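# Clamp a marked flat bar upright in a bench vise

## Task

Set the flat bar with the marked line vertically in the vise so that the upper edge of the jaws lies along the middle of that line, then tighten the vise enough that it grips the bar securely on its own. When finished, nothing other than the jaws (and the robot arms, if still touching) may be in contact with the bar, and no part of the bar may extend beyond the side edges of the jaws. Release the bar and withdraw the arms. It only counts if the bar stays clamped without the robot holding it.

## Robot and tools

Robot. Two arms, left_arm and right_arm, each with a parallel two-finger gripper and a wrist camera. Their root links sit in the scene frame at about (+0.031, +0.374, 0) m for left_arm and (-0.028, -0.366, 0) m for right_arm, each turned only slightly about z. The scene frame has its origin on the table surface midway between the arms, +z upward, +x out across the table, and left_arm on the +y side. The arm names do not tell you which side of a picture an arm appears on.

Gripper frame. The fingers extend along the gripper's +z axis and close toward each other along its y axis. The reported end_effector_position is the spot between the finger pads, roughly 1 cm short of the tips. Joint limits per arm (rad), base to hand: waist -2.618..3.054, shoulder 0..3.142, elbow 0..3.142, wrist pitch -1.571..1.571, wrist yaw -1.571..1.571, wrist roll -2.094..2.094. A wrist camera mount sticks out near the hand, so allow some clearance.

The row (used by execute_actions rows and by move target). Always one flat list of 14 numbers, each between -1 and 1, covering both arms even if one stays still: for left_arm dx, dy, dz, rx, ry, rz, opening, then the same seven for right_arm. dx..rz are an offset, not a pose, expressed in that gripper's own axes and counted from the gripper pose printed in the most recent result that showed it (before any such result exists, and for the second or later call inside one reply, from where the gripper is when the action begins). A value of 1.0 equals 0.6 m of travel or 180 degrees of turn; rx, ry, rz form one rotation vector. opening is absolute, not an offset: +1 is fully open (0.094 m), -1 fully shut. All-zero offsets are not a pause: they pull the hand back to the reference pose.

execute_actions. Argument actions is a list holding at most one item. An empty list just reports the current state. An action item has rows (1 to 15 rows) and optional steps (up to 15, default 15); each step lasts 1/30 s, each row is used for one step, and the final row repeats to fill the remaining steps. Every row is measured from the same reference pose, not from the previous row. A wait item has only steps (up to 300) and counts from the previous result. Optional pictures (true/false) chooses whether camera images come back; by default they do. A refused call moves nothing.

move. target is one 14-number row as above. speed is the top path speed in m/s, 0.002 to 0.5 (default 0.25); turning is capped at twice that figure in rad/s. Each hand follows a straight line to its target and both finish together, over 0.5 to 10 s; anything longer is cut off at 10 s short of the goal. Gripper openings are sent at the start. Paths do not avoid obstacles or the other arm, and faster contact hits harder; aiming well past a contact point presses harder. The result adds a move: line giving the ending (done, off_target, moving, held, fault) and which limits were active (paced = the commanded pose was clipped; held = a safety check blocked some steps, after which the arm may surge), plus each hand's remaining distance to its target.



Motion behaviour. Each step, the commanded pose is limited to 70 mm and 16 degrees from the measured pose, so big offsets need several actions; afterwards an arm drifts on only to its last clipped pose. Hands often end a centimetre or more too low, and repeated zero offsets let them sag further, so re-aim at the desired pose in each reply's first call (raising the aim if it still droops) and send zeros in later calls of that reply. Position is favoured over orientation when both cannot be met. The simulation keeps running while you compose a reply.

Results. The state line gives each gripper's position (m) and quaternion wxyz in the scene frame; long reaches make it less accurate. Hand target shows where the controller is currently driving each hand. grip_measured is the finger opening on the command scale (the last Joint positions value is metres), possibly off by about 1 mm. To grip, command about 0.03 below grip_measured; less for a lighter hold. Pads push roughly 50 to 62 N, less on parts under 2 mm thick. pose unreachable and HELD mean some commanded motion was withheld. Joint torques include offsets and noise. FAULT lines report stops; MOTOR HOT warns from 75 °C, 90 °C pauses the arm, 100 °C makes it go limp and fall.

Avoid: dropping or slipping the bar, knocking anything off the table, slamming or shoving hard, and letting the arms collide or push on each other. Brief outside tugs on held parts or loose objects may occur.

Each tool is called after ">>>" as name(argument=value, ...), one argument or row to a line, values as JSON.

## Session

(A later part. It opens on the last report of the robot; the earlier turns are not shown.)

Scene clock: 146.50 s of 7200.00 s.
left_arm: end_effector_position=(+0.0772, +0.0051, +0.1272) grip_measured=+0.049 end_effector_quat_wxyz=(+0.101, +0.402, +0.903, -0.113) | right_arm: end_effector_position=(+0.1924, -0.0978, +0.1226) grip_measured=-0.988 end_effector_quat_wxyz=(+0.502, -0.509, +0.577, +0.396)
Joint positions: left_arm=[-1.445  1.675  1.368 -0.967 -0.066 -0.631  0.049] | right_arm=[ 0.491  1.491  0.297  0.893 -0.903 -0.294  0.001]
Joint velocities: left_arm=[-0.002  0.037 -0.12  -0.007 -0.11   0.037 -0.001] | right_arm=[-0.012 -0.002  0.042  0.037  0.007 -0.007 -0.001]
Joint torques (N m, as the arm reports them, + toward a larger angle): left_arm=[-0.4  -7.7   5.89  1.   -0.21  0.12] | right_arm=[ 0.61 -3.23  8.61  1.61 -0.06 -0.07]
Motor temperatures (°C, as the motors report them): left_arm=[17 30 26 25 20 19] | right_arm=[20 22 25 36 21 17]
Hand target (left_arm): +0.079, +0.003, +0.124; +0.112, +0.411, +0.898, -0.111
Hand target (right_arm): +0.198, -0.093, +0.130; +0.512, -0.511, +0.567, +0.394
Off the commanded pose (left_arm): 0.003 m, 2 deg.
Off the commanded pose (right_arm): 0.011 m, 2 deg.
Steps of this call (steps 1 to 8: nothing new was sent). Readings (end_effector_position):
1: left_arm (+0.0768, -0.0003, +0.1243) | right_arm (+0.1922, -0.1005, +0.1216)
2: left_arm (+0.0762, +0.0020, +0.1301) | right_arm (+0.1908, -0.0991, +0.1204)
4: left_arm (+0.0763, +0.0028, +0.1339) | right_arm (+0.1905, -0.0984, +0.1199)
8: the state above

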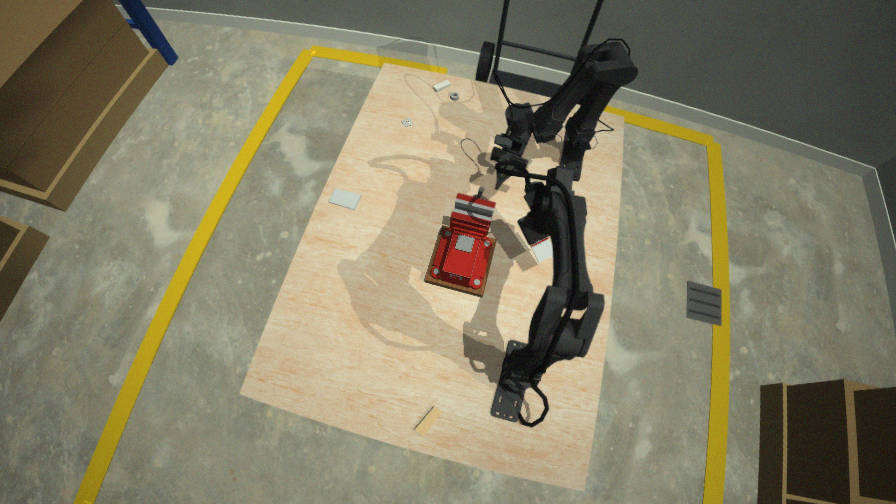

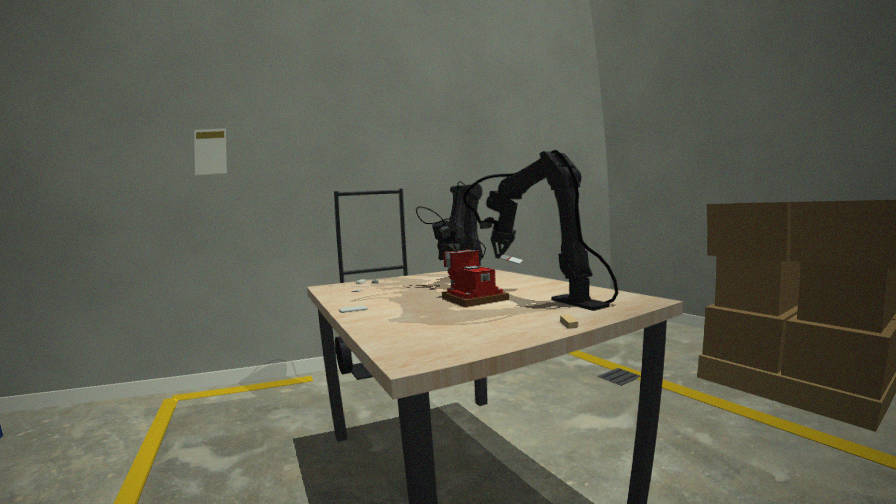

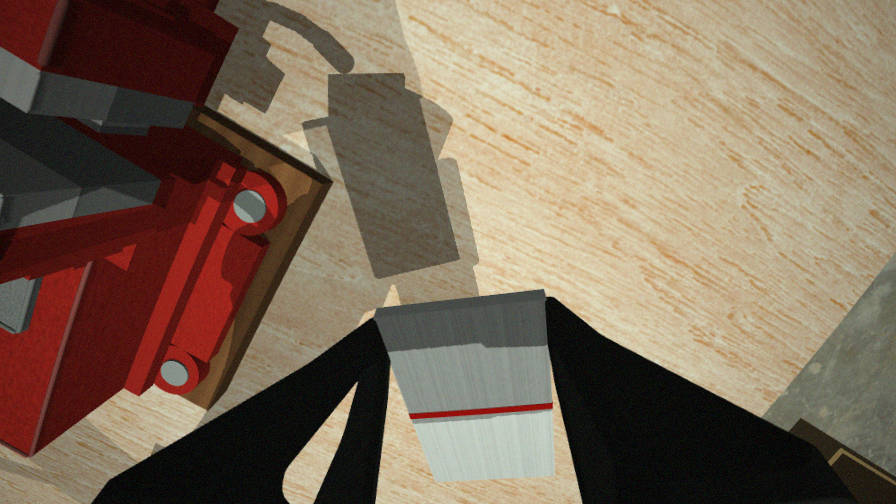

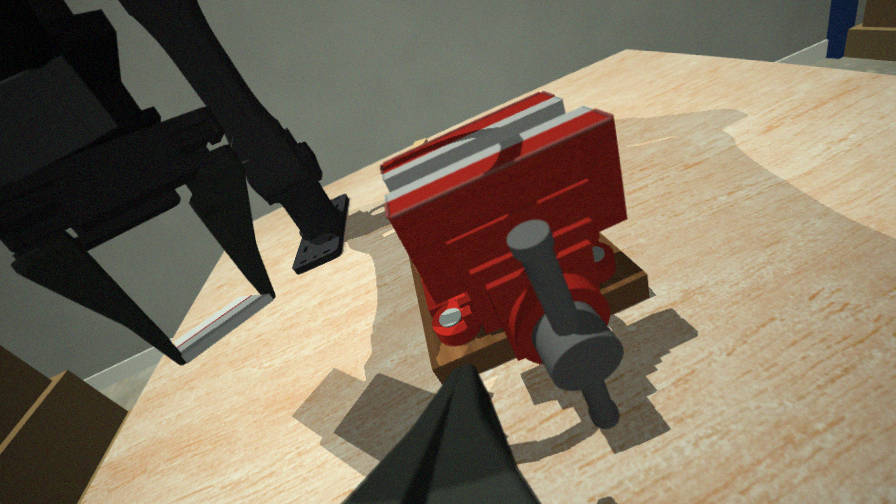

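>>> execute_actions(
  actions=[],
)

Scene clock: 161.67 s of 7200.00 s.
left_arm: end_effector_position=(+0.0732, +0.0185, +0.1018) grip_measured=+0.049 end_effector_quat_wxyz=(+0.085, +0.413, +0.903, -0.080) | right_arm: end_effector_position=(+0.1939, -0.0973, +0.1248) grip_measured=-0.988 end_effector_quat_wxyz=(+0.506, -0.509, +0.574, +0.394)
Joint positions: left_arm=[-1.455  1.699  1.313 -0.962 -0.07  -0.624  0.049] | right_arm=[ 0.491  1.491  0.3    0.9   -0.901 -0.293  0.001]
Joint velocities: left_arm=[-0.012  0.017 -0.017  0.022  0.022 -0.037 -0.   ] | right_arm=[-0.022 -0.007  0.002  0.022 -0.022  0.037  0.   ]
Joint torques (N m, as the arm reports them, + toward a larger angle): left_arm=[ 0.24 -9.8   9.34  0.81 -0.19  0.11] | right_arm=[ 0.58 -3.26  8.65  1.62 -0.08  0.03]
Motor temperatures (°C, as the motors report them): left_arm=[17 29 27 25 20 18] | right_arm=[20 22 26 36 21 17]
Hand target (left_arm): +0.079, +0.003, +0.124; +0.112, +0.410, +0.898, -0.111
Hand target (right_arm): +0.198, -0.093, +0.131; +0.512, -0.511, +0.567, +0.394
Off the commanded pose (left_arm): 0.027 m, 6 deg.
Off the commanded pose (right_arm): 0.009 m, 1 deg.
Steps of this call (steps 1 to 455: nothing new was sent). Readings (end_effector_position):
1: left_arm (+0.0774, +0.0058, +0.1260) | right_arm (+0.1929, -0.0976, +0.1234)
2: left_arm (+0.0774, +0.0061, +0.1254) | right_arm (+0.1933, -0.0974, +0.1240)
4: left_arm (+0.0776, +0.0062, +0.1250) | right_arm (+0.1938, -0.0973, +0.1246)
8: left_arm (+0.0779, +0.0056, +0.1252) | right_arm (+0.1939, -0.0973, +0.1247)
455: the state above

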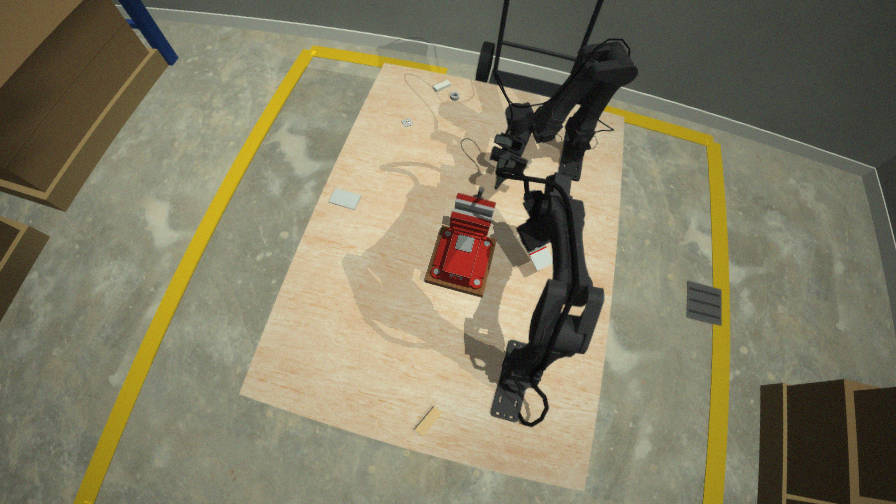

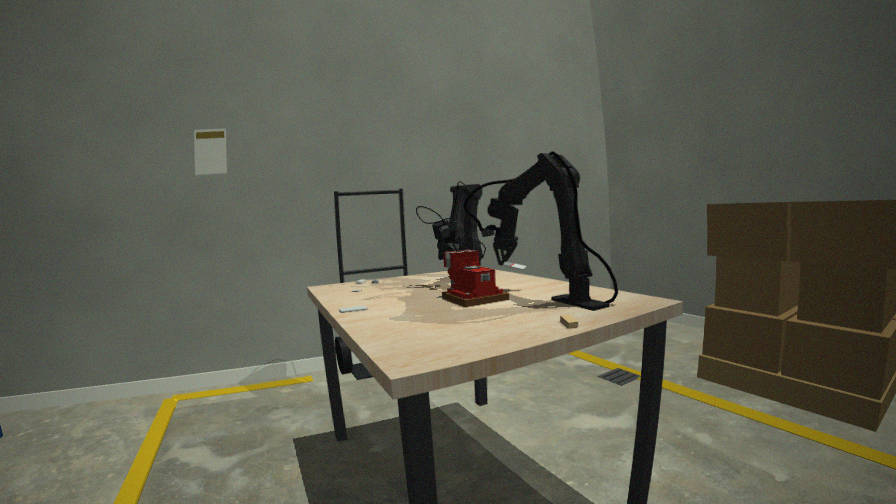

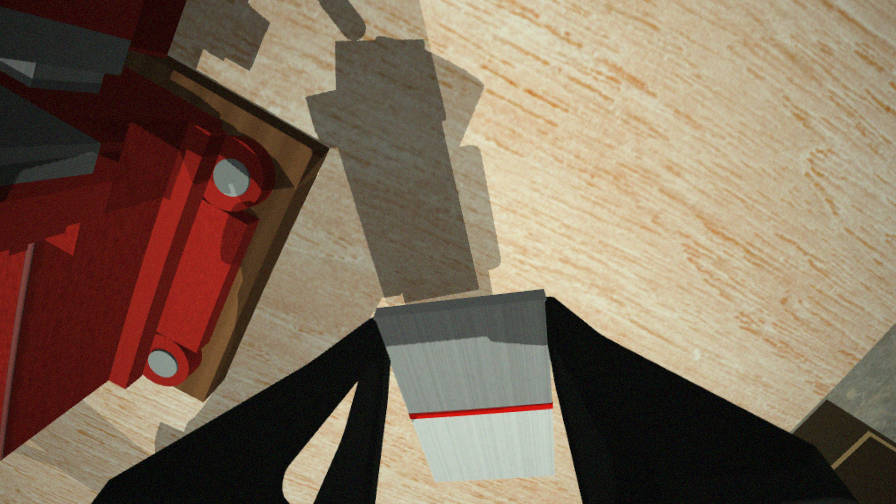

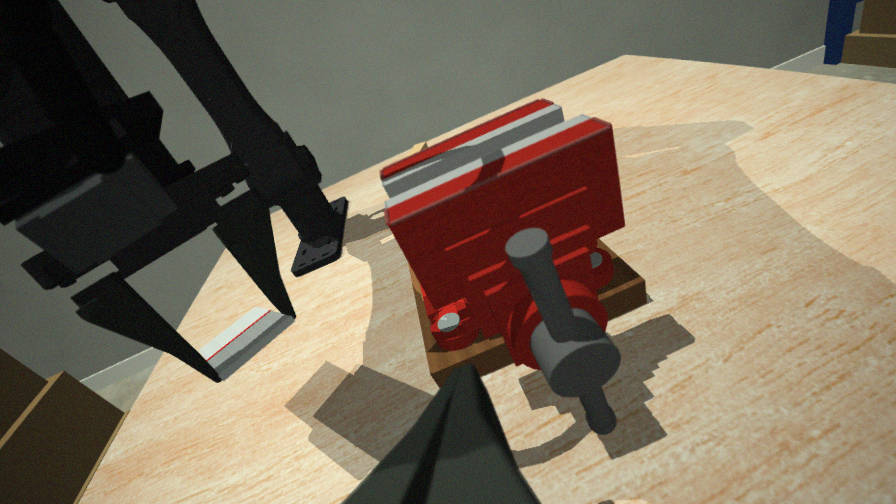

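>>> move(
  target=[-0.1467,0.1228,-0.298,0.1728,-0.4018,0.1693,0.0,-0.0227,-0.0047,0.0705,-0.024,-0.0096,-0.0186,-1],
  speed=0.4,
)

Scene clock: 196.63 s of 7200.00 s.
left_arm: end_effector_position=(+0.1693, +0.0396, +0.2925) grip_measured=+0.049 end_effector_quat_wxyz=(+0.497, +0.502, +0.502, -0.498) | right_arm: end_effector_position=(+0.2007, -0.0602, +0.1258) grip_measured=-0.988 end_effector_quat_wxyz=(-0.498, +0.534, -0.546, -0.410)
Joint positions: left_arm=[-0.815  1.067  0.607  0.447  0.722  0.007  0.049] | right_arm=[ 0.581  1.635  0.425  0.942 -0.889 -0.294  0.001]
Joint velocities: left_arm=[-0.002  0.007  0.002  0.007 -0.022 -0.022 -0.001] | right_arm=[ 0.022  0.012  0.007 -0.007 -0.022  0.037  0.   ]
Joint torques (N m, as the arm reports them, + toward a larger angle): left_arm=[ 0.49 -1.92  6.29  1.73  0.12 -0.1 ] | right_arm=[ 0.7  -4.33  8.62  1.62 -0.07 -0.08]
Motor temperatures (°C, as the motors report them): left_arm=[17 28 28 25 20 18] | right_arm=[20 22 26 36 21 17]
Hand target (left_arm): +0.171, +0.040, +0.291; +0.497, +0.500, +0.501, -0.502
Hand target (right_arm): +0.204, -0.055, +0.131; +0.506, -0.538, +0.536, +0.408
Off the commanded pose (left_arm): 0.003 m, 0 deg.
Off the commanded pose (right_arm): 0.008 m, 2 deg.
move: done

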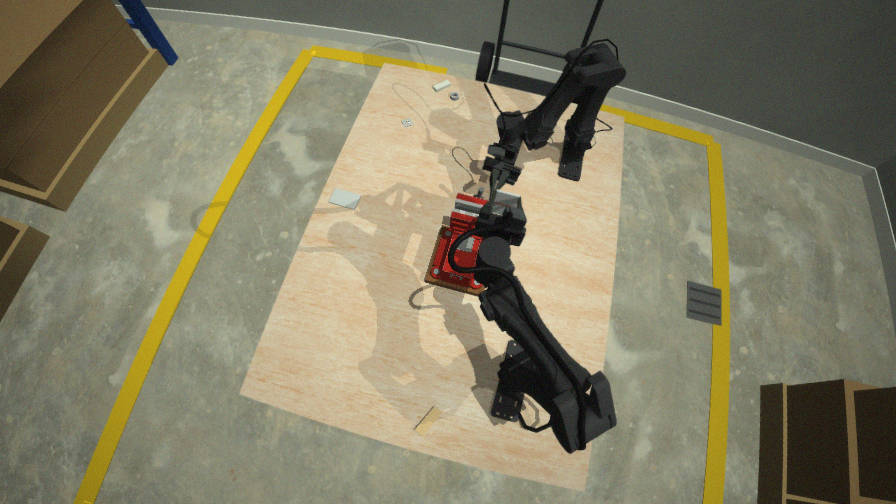

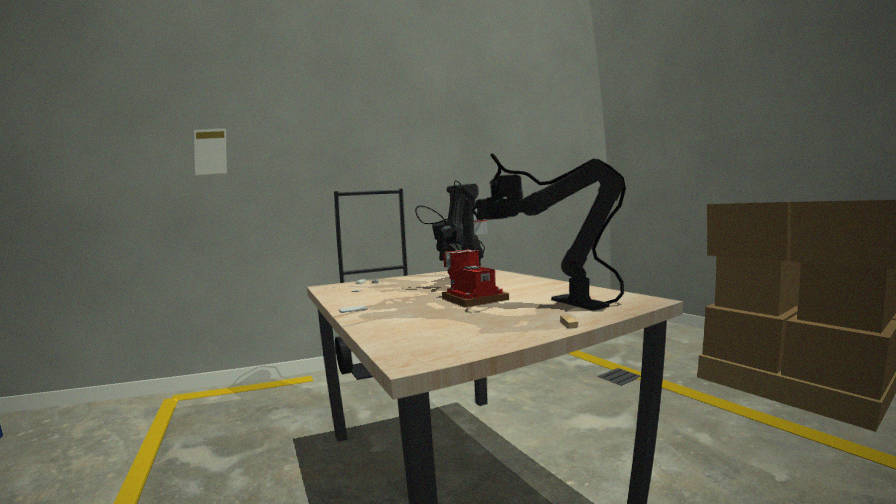

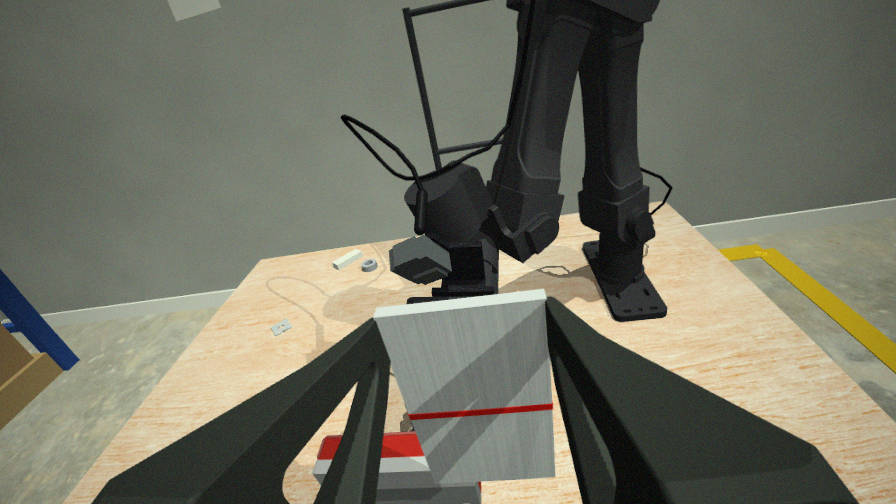

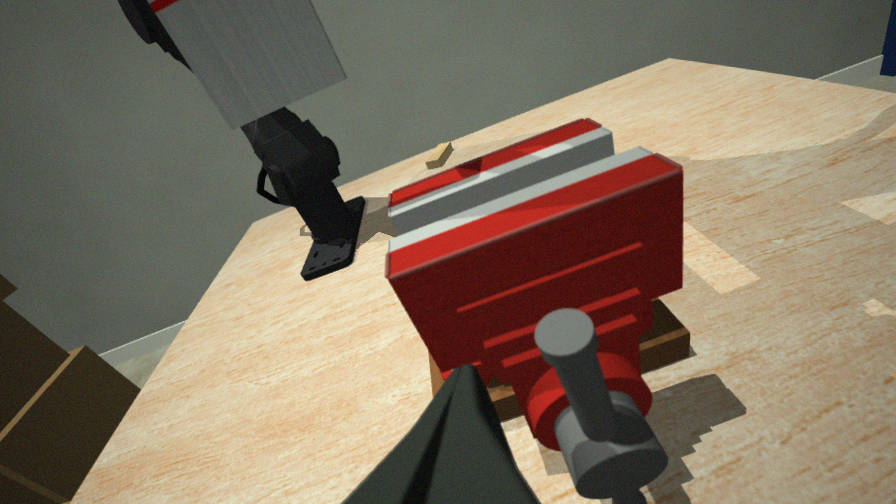

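>>> execute_actions(
  actions=[
    {"rows":[[0.002,0.005,0.001,0,0,0,0,-0.0031,-0.0214,0.0117,0.0019,-0.0031,-0.0039,-1],[0.004,0.012,0.003,0,0,0,0,-0.0072,-0.0317,0.0119,0.0049,-0.0053,-0.0062,-1],[0.007,0.02,0.005,0.001,0,0,0,-0.0099,-0.0426,0.0124,0.008,-0.0071,-0.0079,-1],[0.01,0.029,0.007,0.001,0,0,0,-0.011,-0.0536,0.0133,0.011,-0.0083,-0.009,-1],[0.013,0.038,0.009,0.001,0,0,0,-0.0107,-0.0647,0.0144,0.014,-0.0092,-0.0095,-1],[0.016,0.047,0.011,0.002,0,0,0,-0.0089,-0.0756,0.0158,0.0167,-0.0095,-0.0094,-1],[0.02,0.058,0.014,0.002,0,0,0,-0.0055,-0.086,0.0174,0.0192,-0.0094,-0.0087,-1],[0.024,0.068,0.017,0.002,-0.001,0,0,-0.0005,-0.096,0.0192,0.0215,-0.0088,-0.0072,-1],[0.027,0.077,0.019,0.003,-0.001,0,0,0.0055,-0.105,0.0211,0.0235,-0.0077,-0.0053,-1],[0.03,0.086,0.021,0.003,-0.001,0,0,0.0128,-0.1132,0.0232,0.0251,-0.0062,-0.0028,-1],[0.033,0.095,0.023,0.003,-0.002,0,0,0.0213,-0.1204,0.0254,0.0264,-0.0043,0.0001,-1],[0.036,0.104,0.025,0.004,-0.002,0,0,0.0307,-0.126,0.0276,0.0272,-0.0018,0.0036,-1],[0.038,0.109,0.027,0.004,-0.002,0,0,0.0406,-0.1303,0.0297,0.0277,0.0008,0.0075,-1],[0.039,0.113,0.028,0.004,-0.002,0,0,0.0512,-0.1332,0.0319,0.0277,0.0038,0.0116,-1],[0.04,0.115,0.028,0.004,-0.002,0,0,0.0621,-0.1346,0.034,0.0273,0.0069,0.0159,-1]],"steps":15},
  ],
  pictures=false,
)

>>> execute_actions(
  actions=[
    {"steps":12},
  ],
)

Scene clock: 249.50 s of 7200.00 s.
left_arm: end_effector_position=(+0.2327, +0.0292, +0.2401) grip_measured=+0.049 end_effector_quat_wxyz=(+0.464, +0.493, +0.546, -0.494) | right_arm: end_effector_position=(+0.2483, -0.0519, +0.1137) grip_measured=-0.989 end_effector_quat_wxyz=(-0.499, +0.531, -0.535, -0.427)
Joint positions: left_arm=[-0.67   1.359  0.652  0.586  0.842  0.01   0.049] | right_arm=[ 0.508  1.867  0.603  1.011 -0.993 -0.287  0.001]
Joint velocities: left_arm=[ 0.139  0.379  0.183  0.3    0.198 -0.007  0.   ] | right_arm=[-0.129  0.471  0.261  0.286 -0.095  0.037 -0.   ]
Joint torques (N m, as the arm reports them, + toward a larger angle): left_arm=[ 0.19 -5.39  9.23  1.65  0.26  0.07] | right_arm=[-1.48 -4.17  7.98  0.96  1.24 -0.01]
Motor temperatures (°C, as the motors report them): left_arm=[17 24 27 31 20 18] | right_arm=[20 22 26 37 21 17]
Hand target (left_arm): +0.236, +0.026, +0.267; +0.495, +0.505, +0.500, -0.499
Hand target (right_arm): +0.280, -0.060, +0.093; +0.504, -0.503, +0.582, +0.393
Off the commanded pose (left_arm): 0.029 m, 7 deg.
Off the commanded pose (right_arm): 0.043 m, 7 deg.
Steps of this call (steps 1 to 1571: nothing new was sent; steps 1572 to 1586: all 15 steps of this action). Readings (end_effector_position):
1572: left_arm (+0.1692, +0.0396, +0.2929) | right_arm (+0.2014, -0.0596, +0.1255)
1573: left_arm (+0.1695, +0.0394, +0.2922) | right_arm (+0.2038, -0.0583, +0.1250)
1575: left_arm (+0.1744, +0.0388, +0.2882) | right_arm (+0.2130, -0.0568, +0.1247)
1579: left_arm (+0.1979, +0.0363, +0.2644) | right_arm (+0.2298, -0.0551, +0.1249)
1586: the state above

Scene clock: 249.90 s of 7200.00 s.
left_arm: end_effector_position=(+0.2328, +0.0279, +0.2452) grip_measured=+0.049 end_effector_quat_wxyz=(+0.471, +0.499, +0.528, -0.500) | right_arm: end_effector_position=(+0.2645, -0.0535, +0.1087) grip_measured=-0.989 end_effector_quat_wxyz=(+0.511, -0.521, +0.546, +0.411)
Joint positions: left_arm=[-0.662  1.377  0.659  0.63   0.874  0.01   0.049] | right_arm=[ 0.495  1.903  0.625  1.034 -0.955 -0.287  0.001]
Joint velocities: left_arm=[-0.007 -0.007 -0.002  0.022  0.022  0.007 -0.001] | right_arm=[-0.022  0.012 -0.002 -0.007  0.022  0.051  0.   ]
Joint torques (N m, as the arm reports them, + toward a larger angle): left_arm=[ 0.36 -5.03  9.71  1.65  0.18  0.08] | right_arm=[-1.17 -4.92  7.47  1.1   0.51 -0.03]
Motor temperatures (°C, as the motors report them): left_arm=[17 24 27 31 20 18] | right_arm=[20 22 26 37 21 17]
Hand target (left_arm): +0.236, +0.026, +0.268; +0.495, +0.506, +0.500, -0.499
Hand target (right_arm): +0.280, -0.060, +0.093; +0.503, -0.503, +0.582, +0.393
Off the commanded pose (left_arm): 0.024 m, 5 deg.
Off the commanded pose (right_arm): 0.027 m, 5 deg.
Steps of this call (steps 1 to 12: nothing new was sent). Readings (end_effector_position):
1: left_arm (+0.2349, +0.0287, +0.2402) | right_arm (+0.2512, -0.0520, +0.1116)
2: left_arm (+0.2358, +0.0284, +0.2404) | right_arm (+0.2532, -0.0520, +0.1098)
4: left_arm (+0.2351, +0.0282, +0.2414) | right_arm (+0.2570, -0.0525, +0.1087)
8: left_arm (+0.2334, +0.0280, +0.2442) | right_arm (+0.2624, -0.0533, +0.1092)
12: the state above

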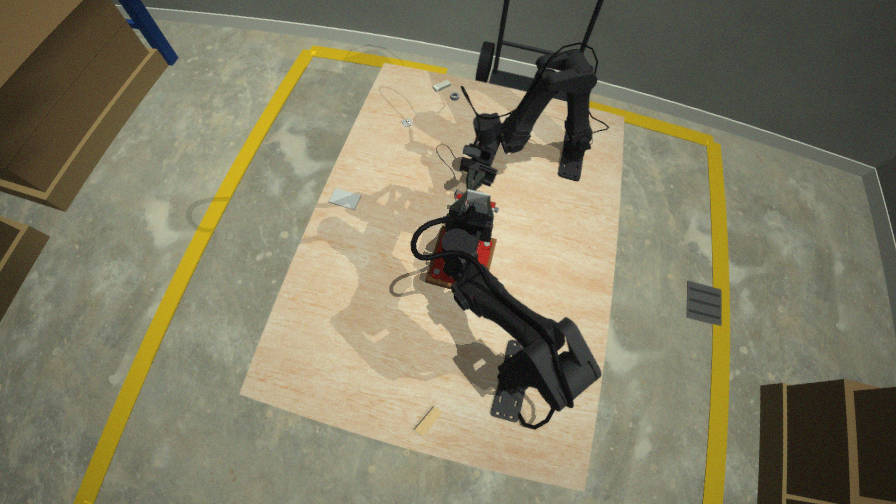

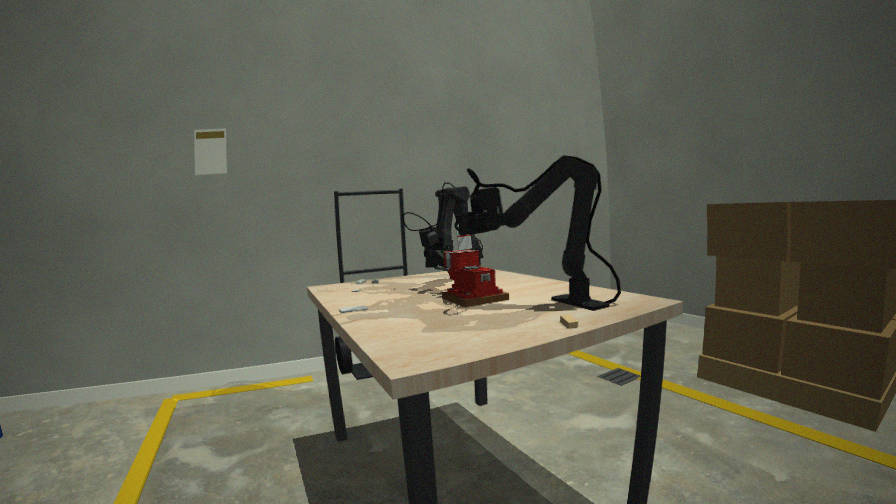

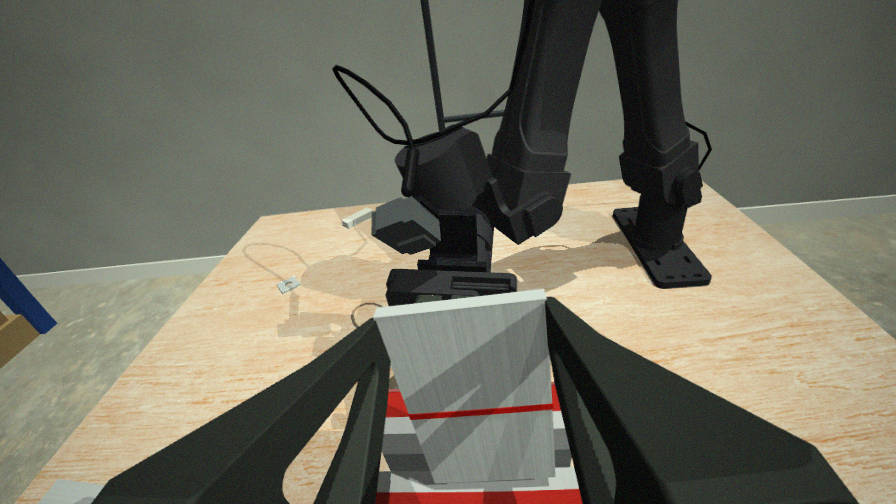

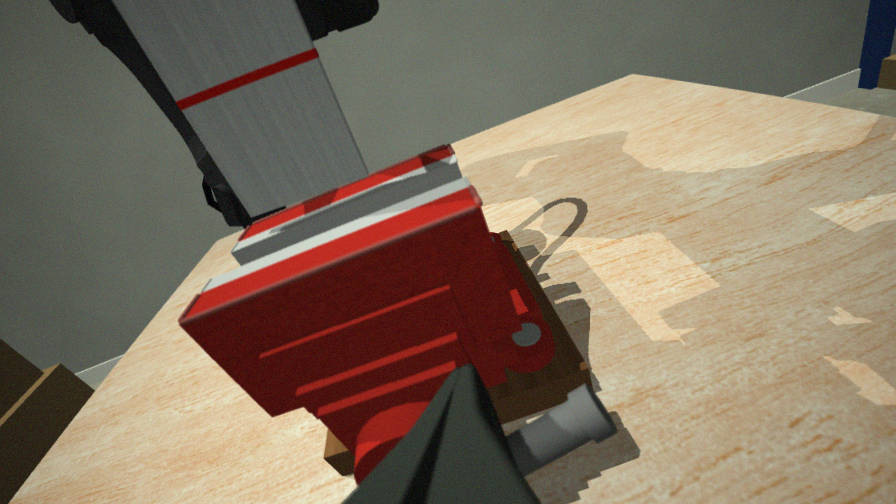

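>>> execute_actions(
  actions=[
    {"rows":[[-0.04,0.004,0.003,0.004,-0.019,0.02,0,0.0334,-0.0486,0.0084,0.0217,0.0146,0.0136,-1],[-0.041,0.004,0.004,0.004,-0.021,0.022,0,0.0388,-0.0483,0.0092,0.0212,0.0162,0.0158,-1],[-0.042,0.004,0.005,0.004,-0.023,0.024,0,0.0442,-0.048,0.0099,0.0208,0.0179,0.0181,-1],[-0.043,0.004,0.006,0.004,-0.025,0.026,0,0.0548,-0.0459,0.0112,0.0195,0.0214,0.0225,-1],[-0.044,0.004,0.007,0.004,-0.027,0.028,0,0.0654,-0.0426,0.0124,0.0178,0.0249,0.0269,-1],[-0.044,0.004,0.008,0.004,-0.028,0.029,0,0.0703,-0.04,0.0129,0.0168,0.0266,0.029,-1],[-0.044,0.004,0.009,0.004,-0.028,0.029,0,0.0753,-0.0377,0.0134,0.0159,0.0283,0.0312,-1],[-0.044,0.004,0.01,0.004,-0.028,0.029,0,0.0847,-0.0316,0.014,0.0136,0.0317,0.0354,-1],[-0.044,0.004,0.011,0.004,-0.028,0.029,0,0.0932,-0.0244,0.0145,0.011,0.0349,0.0393,-1],[-0.044,0.004,0.012,0.004,-0.028,0.029,0,0.097,-0.02,0.0146,0.0097,0.0364,0.041,-1],[-0.044,0.004,0.013,0.004,-0.028,0.029,0,0.101,-0.0161,0.0147,0.0083,0.0379,0.0428,-1],[-0.044,0.004,0.013,0.004,-0.028,0.029,0,0.1078,-0.007,0.0146,0.0054,0.0407,0.0462,-1],[-0.044,0.004,0.013,0.004,-0.028,0.029,0,0.1134,0.0031,0.0142,0.0023,0.0434,0.049,-1],[-0.044,0.004,0.013,0.004,-0.028,0.029,0,0.1178,0.0138,0.0136,-0.0008,0.0456,0.0514,-1],[-0.044,0.004,0.013,0.004,-0.028,0.029,0,0.1212,0.025,0.0127,-0.0041,0.0476,0.0535,-1]],"steps":15},
  ],
  pictures=false,
)

>>> execute_actions(
  actions=[
    {"steps":10},
  ],
)

Scene clock: 310.40 s of 7200.00 s.
left_arm: end_effector_position=(+0.2362, +0.0245, +0.2527) grip_measured=+0.049 end_effector_quat_wxyz=(+0.495, +0.502, +0.503, -0.500) | right_arm: end_effector_position=(+0.2832, -0.0544, +0.0755) grip_measured=-0.989 end_effector_quat_wxyz=(+0.497, -0.506, +0.582, +0.396)
Joint positions: left_arm=[-0.662  1.411  0.659  0.735  0.878  0.008  0.049] | right_arm=[ 0.486  2.014  0.665  1.034 -0.904 -0.293  0.001]
Joint velocities: left_arm=[-0.007 -0.002 -0.012  0.051 -0.007 -0.007 -0.001] | right_arm=[ 0.066  0.007 -0.237  0.051  0.125 -0.139 -0.002]
Joint torques (N m, as the arm reports them, + toward a larger angle): left_arm=[-0.77 -4.79  8.89  1.67 -0.01 -0.07] | right_arm=[ 1.99 -5.99  1.6   0.59 -0.54  0.  ]
Motor temperatures (°C, as the motors report them): left_arm=[17 24 30 32 20 18] | right_arm=[20 23 26 34 21 17]
Hand target (left_arm): +0.236, +0.019, +0.271; +0.512, +0.504, +0.481, -0.503
Hand target (right_arm): +0.253, -0.057, +0.038; +0.430, -0.506, +0.621, +0.416
Off the commanded pose (left_arm): 0.019 m, 3 deg.
Off the commanded pose (right_arm): 0.049 m, 9 deg.
Steps of this call (steps 1 to 1800: nothing new was sent; steps 1801 to 1815: all 15 steps of this action). Readings (end_effector_position):
1801: left_arm (+0.2322, +0.0279, +0.2465) | right_arm (+0.2693, -0.0537, +0.1072)
1802: left_arm (+0.2322, +0.0278, +0.2476) | right_arm (+0.2731, -0.0528, +0.1070)
1804: left_arm (+0.2326, +0.0275, +0.2508) | right_arm (+0.2813, -0.0524, +0.1044)
1808: left_arm (+0.2345, +0.0259, +0.2532) | right_arm (+0.2852, -0.0529, +0.0919)
1815: the state above

Scene clock: 310.73 s of 7200.00 s.
left_arm: end_effector_position=(+0.2362, +0.0245, +0.2544) grip_measured=+0.049 end_effector_quat_wxyz=(+0.498, +0.502, +0.500, -0.499) | right_arm: end_effector_position=(+0.2768, -0.0565, +0.0652) grip_measured=-0.989 end_effector_quat_wxyz=(+0.485, -0.505, +0.596, +0.394)
Joint positions: left_arm=[-0.662  1.411  0.659  0.745  0.878  0.007  0.049] | right_arm=[ 0.493  2.014  0.64   1.019 -0.887 -0.299  0.001]
Joint velocities: left_arm=[ 0.007 -0.002  0.002 -0.051 -0.007 -0.037 -0.001] | right_arm=[ 0.012 -0.002  0.002 -0.11   0.051  0.037 -0.   ]
Joint torques (N m, as the arm reports them, + toward a larger angle): left_arm=[-0.77 -4.91  8.92  1.64 -0.02 -0.07] | right_arm=[ 1.72 -5.98  2.65  0.83 -0.42 -0.04]
Motor temperatures (°C, as the motors report them): left_arm=[17 24 30 32 20 18] | right_arm=[20 23 26 34 21 17]
Hand target (left_arm): +0.236, +0.019, +0.271; +0.512, +0.504, +0.481, -0.503
Hand target (right_arm): +0.253, -0.057, +0.038; +0.430, -0.506, +0.621, +0.416
Off the commanded pose (left_arm): 0.018 m, 3 deg.
Off the commanded pose (right_arm): 0.037 m, 7 deg.
Steps of this call (steps 1 to 10: nothing new was sent). Readings (end_effector_position):
1: left_arm (+0.2362, +0.0245, +0.2530) | right_arm (+0.2816, -0.0548, +0.0731)
2: left_arm (+0.2362, +0.0245, +0.2534) | right_arm (+0.2800, -0.0553, +0.0710)
4: left_arm (+0.2362, +0.0245, +0.2538) | right_arm (+0.2781, -0.0561, +0.0679)
8: left_arm (+0.2362, +0.0245, +0.2543) | right_arm (+0.2770, -0.0566, +0.0656)
10: the state above

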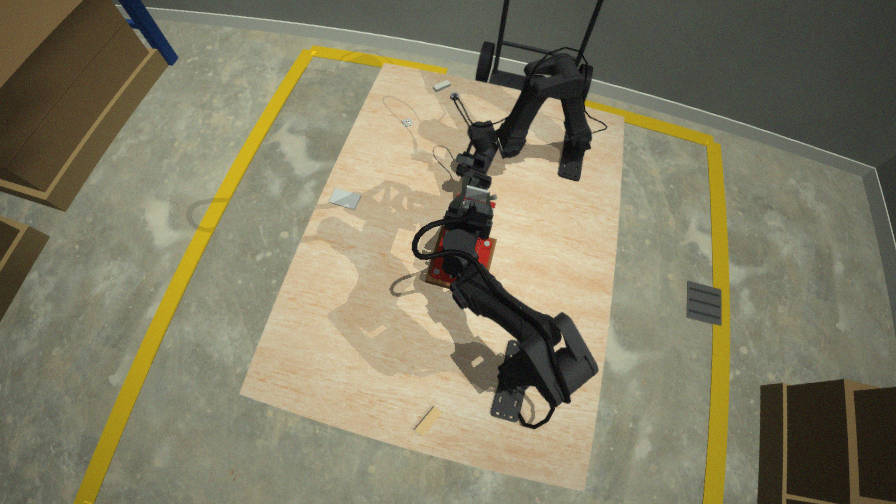

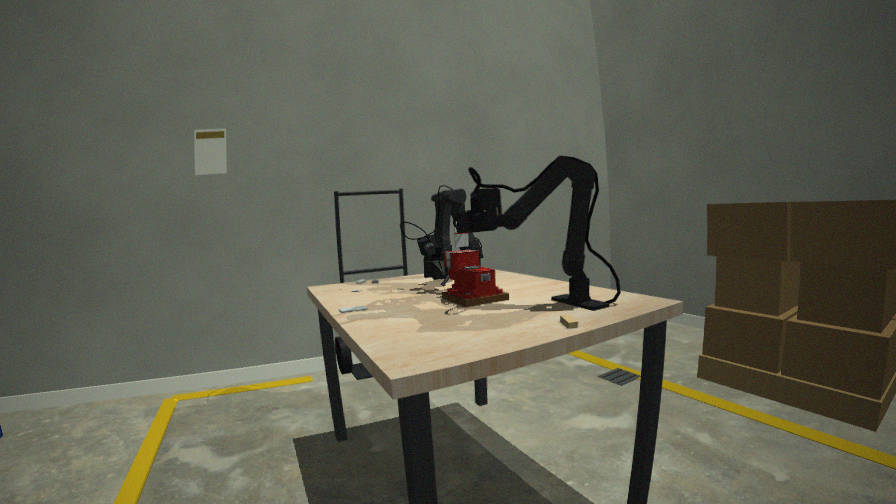

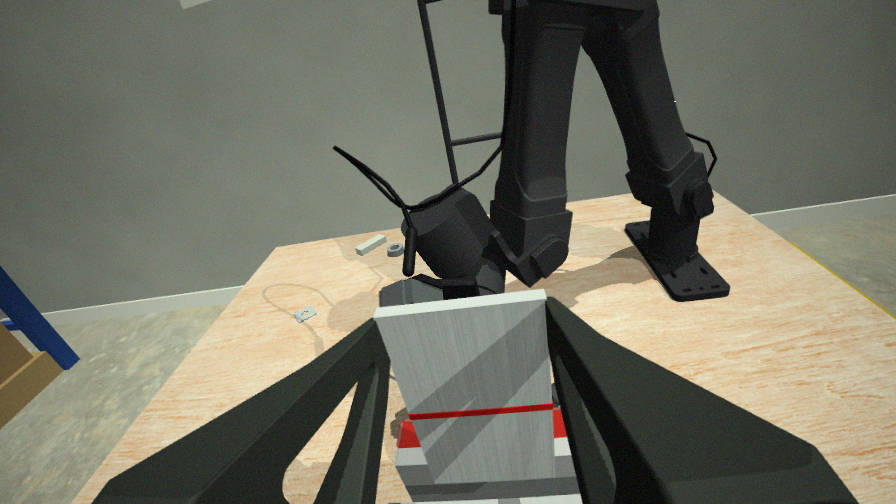

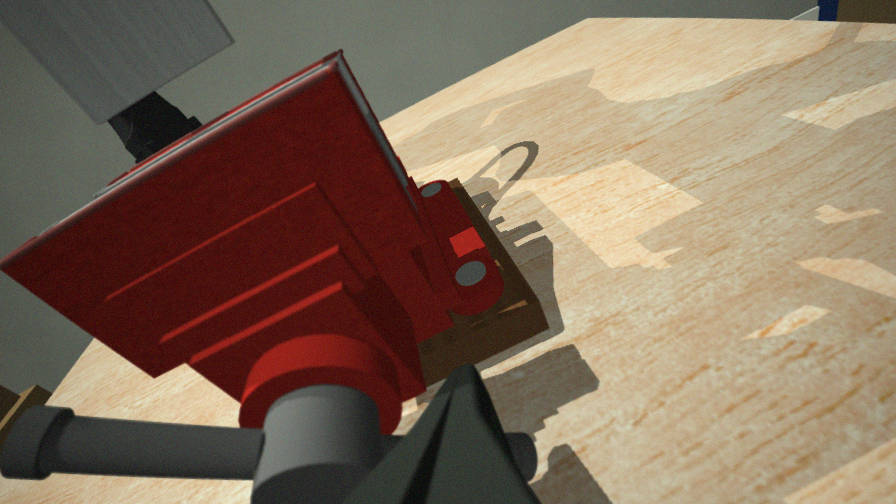

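>>> execute_actions(
  actions=[
    {"rows":[[-0.02,0.001,0.009,0.003,-0.011,0.011,0,0.0652,0.0531,0.0111,-0.0219,0.0234,0.0275,-1],[-0.012,0.001,0.009,0.003,-0.011,0.011,0,0.0662,0.0616,0.0097,-0.0242,0.0243,0.0281,-1],[-0.004,0.001,0.009,0.003,-0.011,0.011,0,0.0663,0.0701,0.0081,-0.0265,0.0249,0.0283,-1],[0.002,0.001,0.009,0.003,-0.011,0.011,0,0.0665,0.0787,0.0065,-0.0287,0.0254,0.0286,-1],[0.007,0.001,0.009,0.003,-0.011,0.011,0,0.0659,0.0872,0.0049,-0.0308,0.0257,0.0286,-1],[0.012,0.001,0.009,0.003,-0.011,0.011,0,0.0645,0.0955,0.003,-0.0328,0.0257,0.0282,-1],[0.017,0.001,0.009,0.003,-0.011,0.011,0,0.062,0.1037,0.0009,-0.0348,0.0255,0.0273,-1],[0.022,0.001,0.009,0.003,-0.011,0.011,0,0.0589,0.1116,-0.0013,-0.0366,0.025,0.0263,-1],[0.027,0.001,0.009,0.003,-0.011,0.011,0,0.0552,0.119,-0.0036,-0.0382,0.0243,0.0248,-1],[0.032,0.001,0.009,0.003,-0.011,0.011,0,0.0508,0.1261,-0.0059,-0.0397,0.0233,0.0232,-1],[0.037,0.001,0.009,0.003,-0.011,0.011,0,0.0458,0.1329,-0.0084,-0.041,0.0221,0.0213,-1],[0.042,0.001,0.009,0.003,-0.011,0.011,0,0.04,0.1391,-0.0108,-0.042,0.0207,0.0191,-1],[0.046,0.001,0.009,0.003,-0.011,0.011,0,0.0339,0.1449,-0.0133,-0.0429,0.0191,0.0166,-1],[0.049,0.001,0.009,0.003,-0.011,0.011,0,0.0272,0.1499,-0.0159,-0.0437,0.0174,0.014,-1],[0.05,0.001,0.009,0.003,-0.011,0.011,0,0.0201,0.1544,-0.0183,-0.0442,0.0154,0.0112,-1]],"steps":15},
  ],
  pictures=false,
)

>>> execute_actions(
  actions=[
    {"steps":12},
  ],
)

Scene clock: 355.07 s of 7200.00 s.
left_arm: end_effector_position=(+0.2408, +0.0207, +0.2216) grip_measured=+0.049 end_effector_quat_wxyz=(+0.497, +0.502, +0.501, -0.500) | right_arm: end_effector_position=(+0.2279, -0.0653, +0.0359) grip_measured=-0.989 end_effector_quat_wxyz=(+0.449, -0.502, +0.632, +0.383)
Joint positions: left_arm=[-0.662  1.525  0.604  0.911  0.878  0.007  0.049] | right_arm=[ 0.563  1.973  0.459  1.069 -0.789 -0.291  0.001]
Joint velocities: left_arm=[-0.007  0.227 -0.134  0.286 -0.022 -0.007 -0.002] | right_arm=[ 0.149 -0.427 -0.413 -0.066  0.139  0.051 -0.   ]
Joint torques (N m, as the arm reports them, + toward a larger angle): left_arm=[-0.62 -6.05  5.5   1.71  0.02  0.03] | right_arm=[ 3.52 -9.49  3.23  1.63 -1.77 -0.04]
Motor temperatures (°C, as the motors report them): left_arm=[17 24 30 33 20 18] | right_arm=[20 23 24 32 22 17]
Hand target (left_arm): +0.236, +0.020, +0.225; +0.511, +0.506, +0.481, -0.500
Hand target (right_arm): +0.187, -0.054, +0.051; +0.428, -0.535, +0.587, +0.431
Off the commanded pose (left_arm): 0.005 m, 3 deg.
Off the commanded pose (right_arm): 0.050 m, 9 deg.
Steps of this call (steps 1 to 1315: nothing new was sent; steps 1316 to 1330: all 15 steps of this action). Readings (end_effector_position):
1316: left_arm (+0.2363, +0.0244, +0.2548) | right_arm (+0.2757, -0.0566, +0.0633)
1317: left_arm (+0.2367, +0.0241, +0.2548) | right_arm (+0.2742, -0.0564, +0.0618)
1319: left_arm (+0.2382, +0.0229, +0.2537) | right_arm (+0.2683, -0.0565, +0.0564)
1323: left_arm (+0.2410, +0.0205, +0.2462) | right_arm (+0.2558, -0.0601, +0.0442)
1330: the state above

Scene clock: 355.47 s of 7200.00 s.
left_arm: end_effector_position=(+0.2408, +0.0207, +0.2226) grip_measured=+0.049 end_effector_quat_wxyz=(+0.506, +0.503, +0.492, -0.499) | right_arm: end_effector_position=(+0.2105, -0.0642, +0.0351) grip_measured=-0.989 end_effector_quat_wxyz=(+0.432, -0.510, +0.630, +0.395)
Joint positions: left_arm=[-0.662  1.537  0.596  0.957  0.878  0.007  0.049] | right_arm=[ 0.585  1.945  0.428  1.047 -0.805 -0.291  0.001]
Joint velocities: left_arm=[ 0.017 -0.017 -0.002  0.022  0.007 -0.051  0.   ] | right_arm=[ 0.012  0.002 -0.012  0.022 -0.037  0.007 -0.002]
Joint torques (N m, as the arm reports them, + toward a larger angle): left_arm=[-0.63 -6.02  5.44  1.67  0.    0.03] | right_arm=[ 2.41 -8.98  3.7   1.67 -1.21 -0.03]
Motor temperatures (°C, as the motors report them): left_arm=[17 24 30 33 20 18] | right_arm=[20 23 24 32 22 17]
Hand target (left_arm): +0.236, +0.020, +0.225; +0.512, +0.506, +0.481, -0.500
Hand target (right_arm): +0.187, -0.054, +0.051; +0.428, -0.535, +0.587, +0.431
Off the commanded pose (left_arm): 0.005 m, 2 deg.
Off the commanded pose (right_arm): 0.035 m, 7 deg.
Steps of this call (steps 1 to 12: nothing new was sent). Readings (end_effector_position):
1: left_arm (+0.2408, +0.0207, +0.2194) | right_arm (+0.2242, -0.0657, +0.0368)
2: left_arm (+0.2408, +0.0207, +0.2179) | right_arm (+0.2213, -0.0659, +0.0374)
4: left_arm (+0.2408, +0.0207, +0.2180) | right_arm (+0.2178, -0.0657, +0.0374)
8: left_arm (+0.2408, +0.0207, +0.2214) | right_arm (+0.2130, -0.0648, +0.0355)
12: the state above

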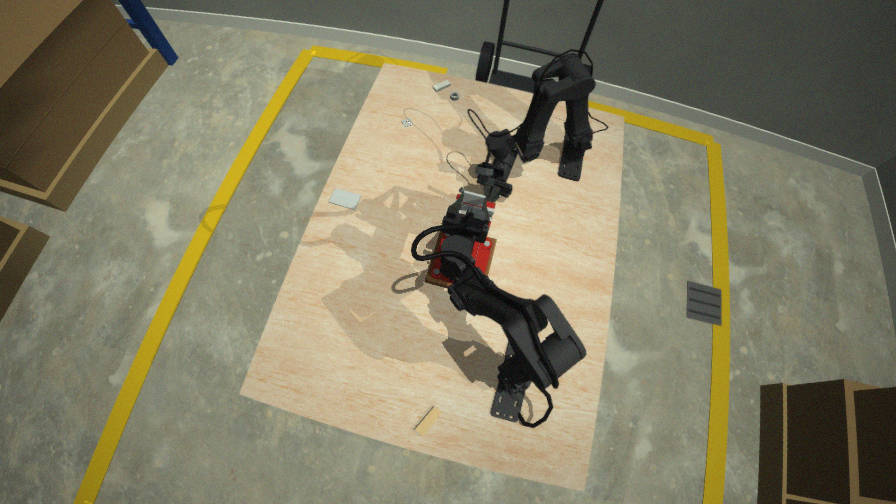

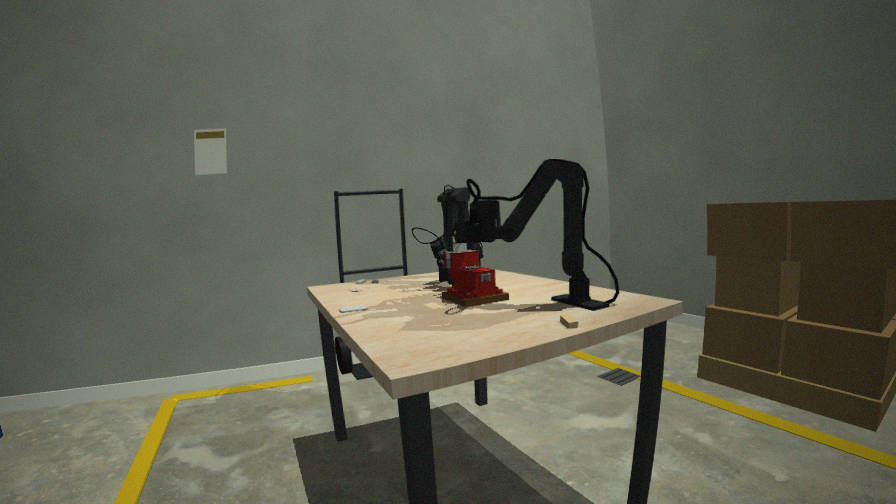

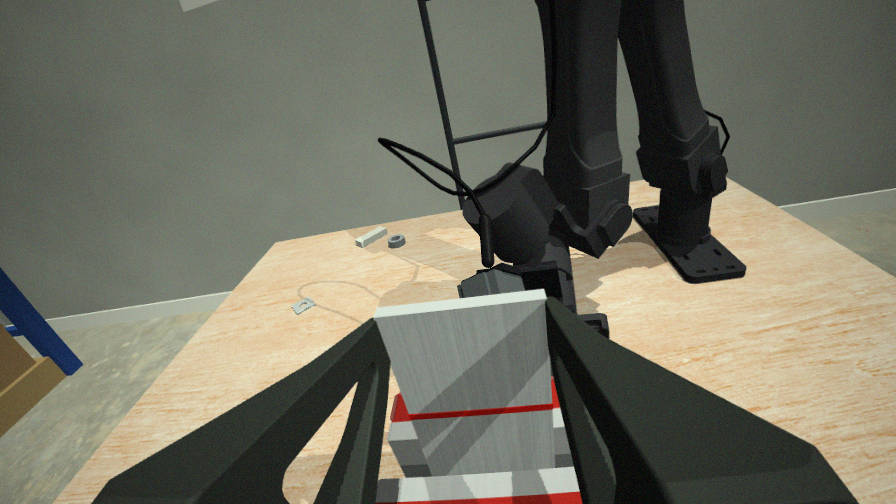

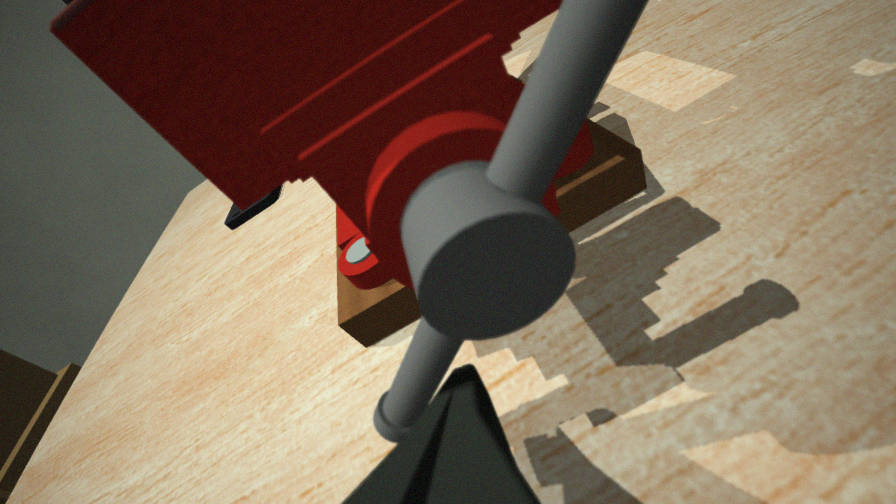

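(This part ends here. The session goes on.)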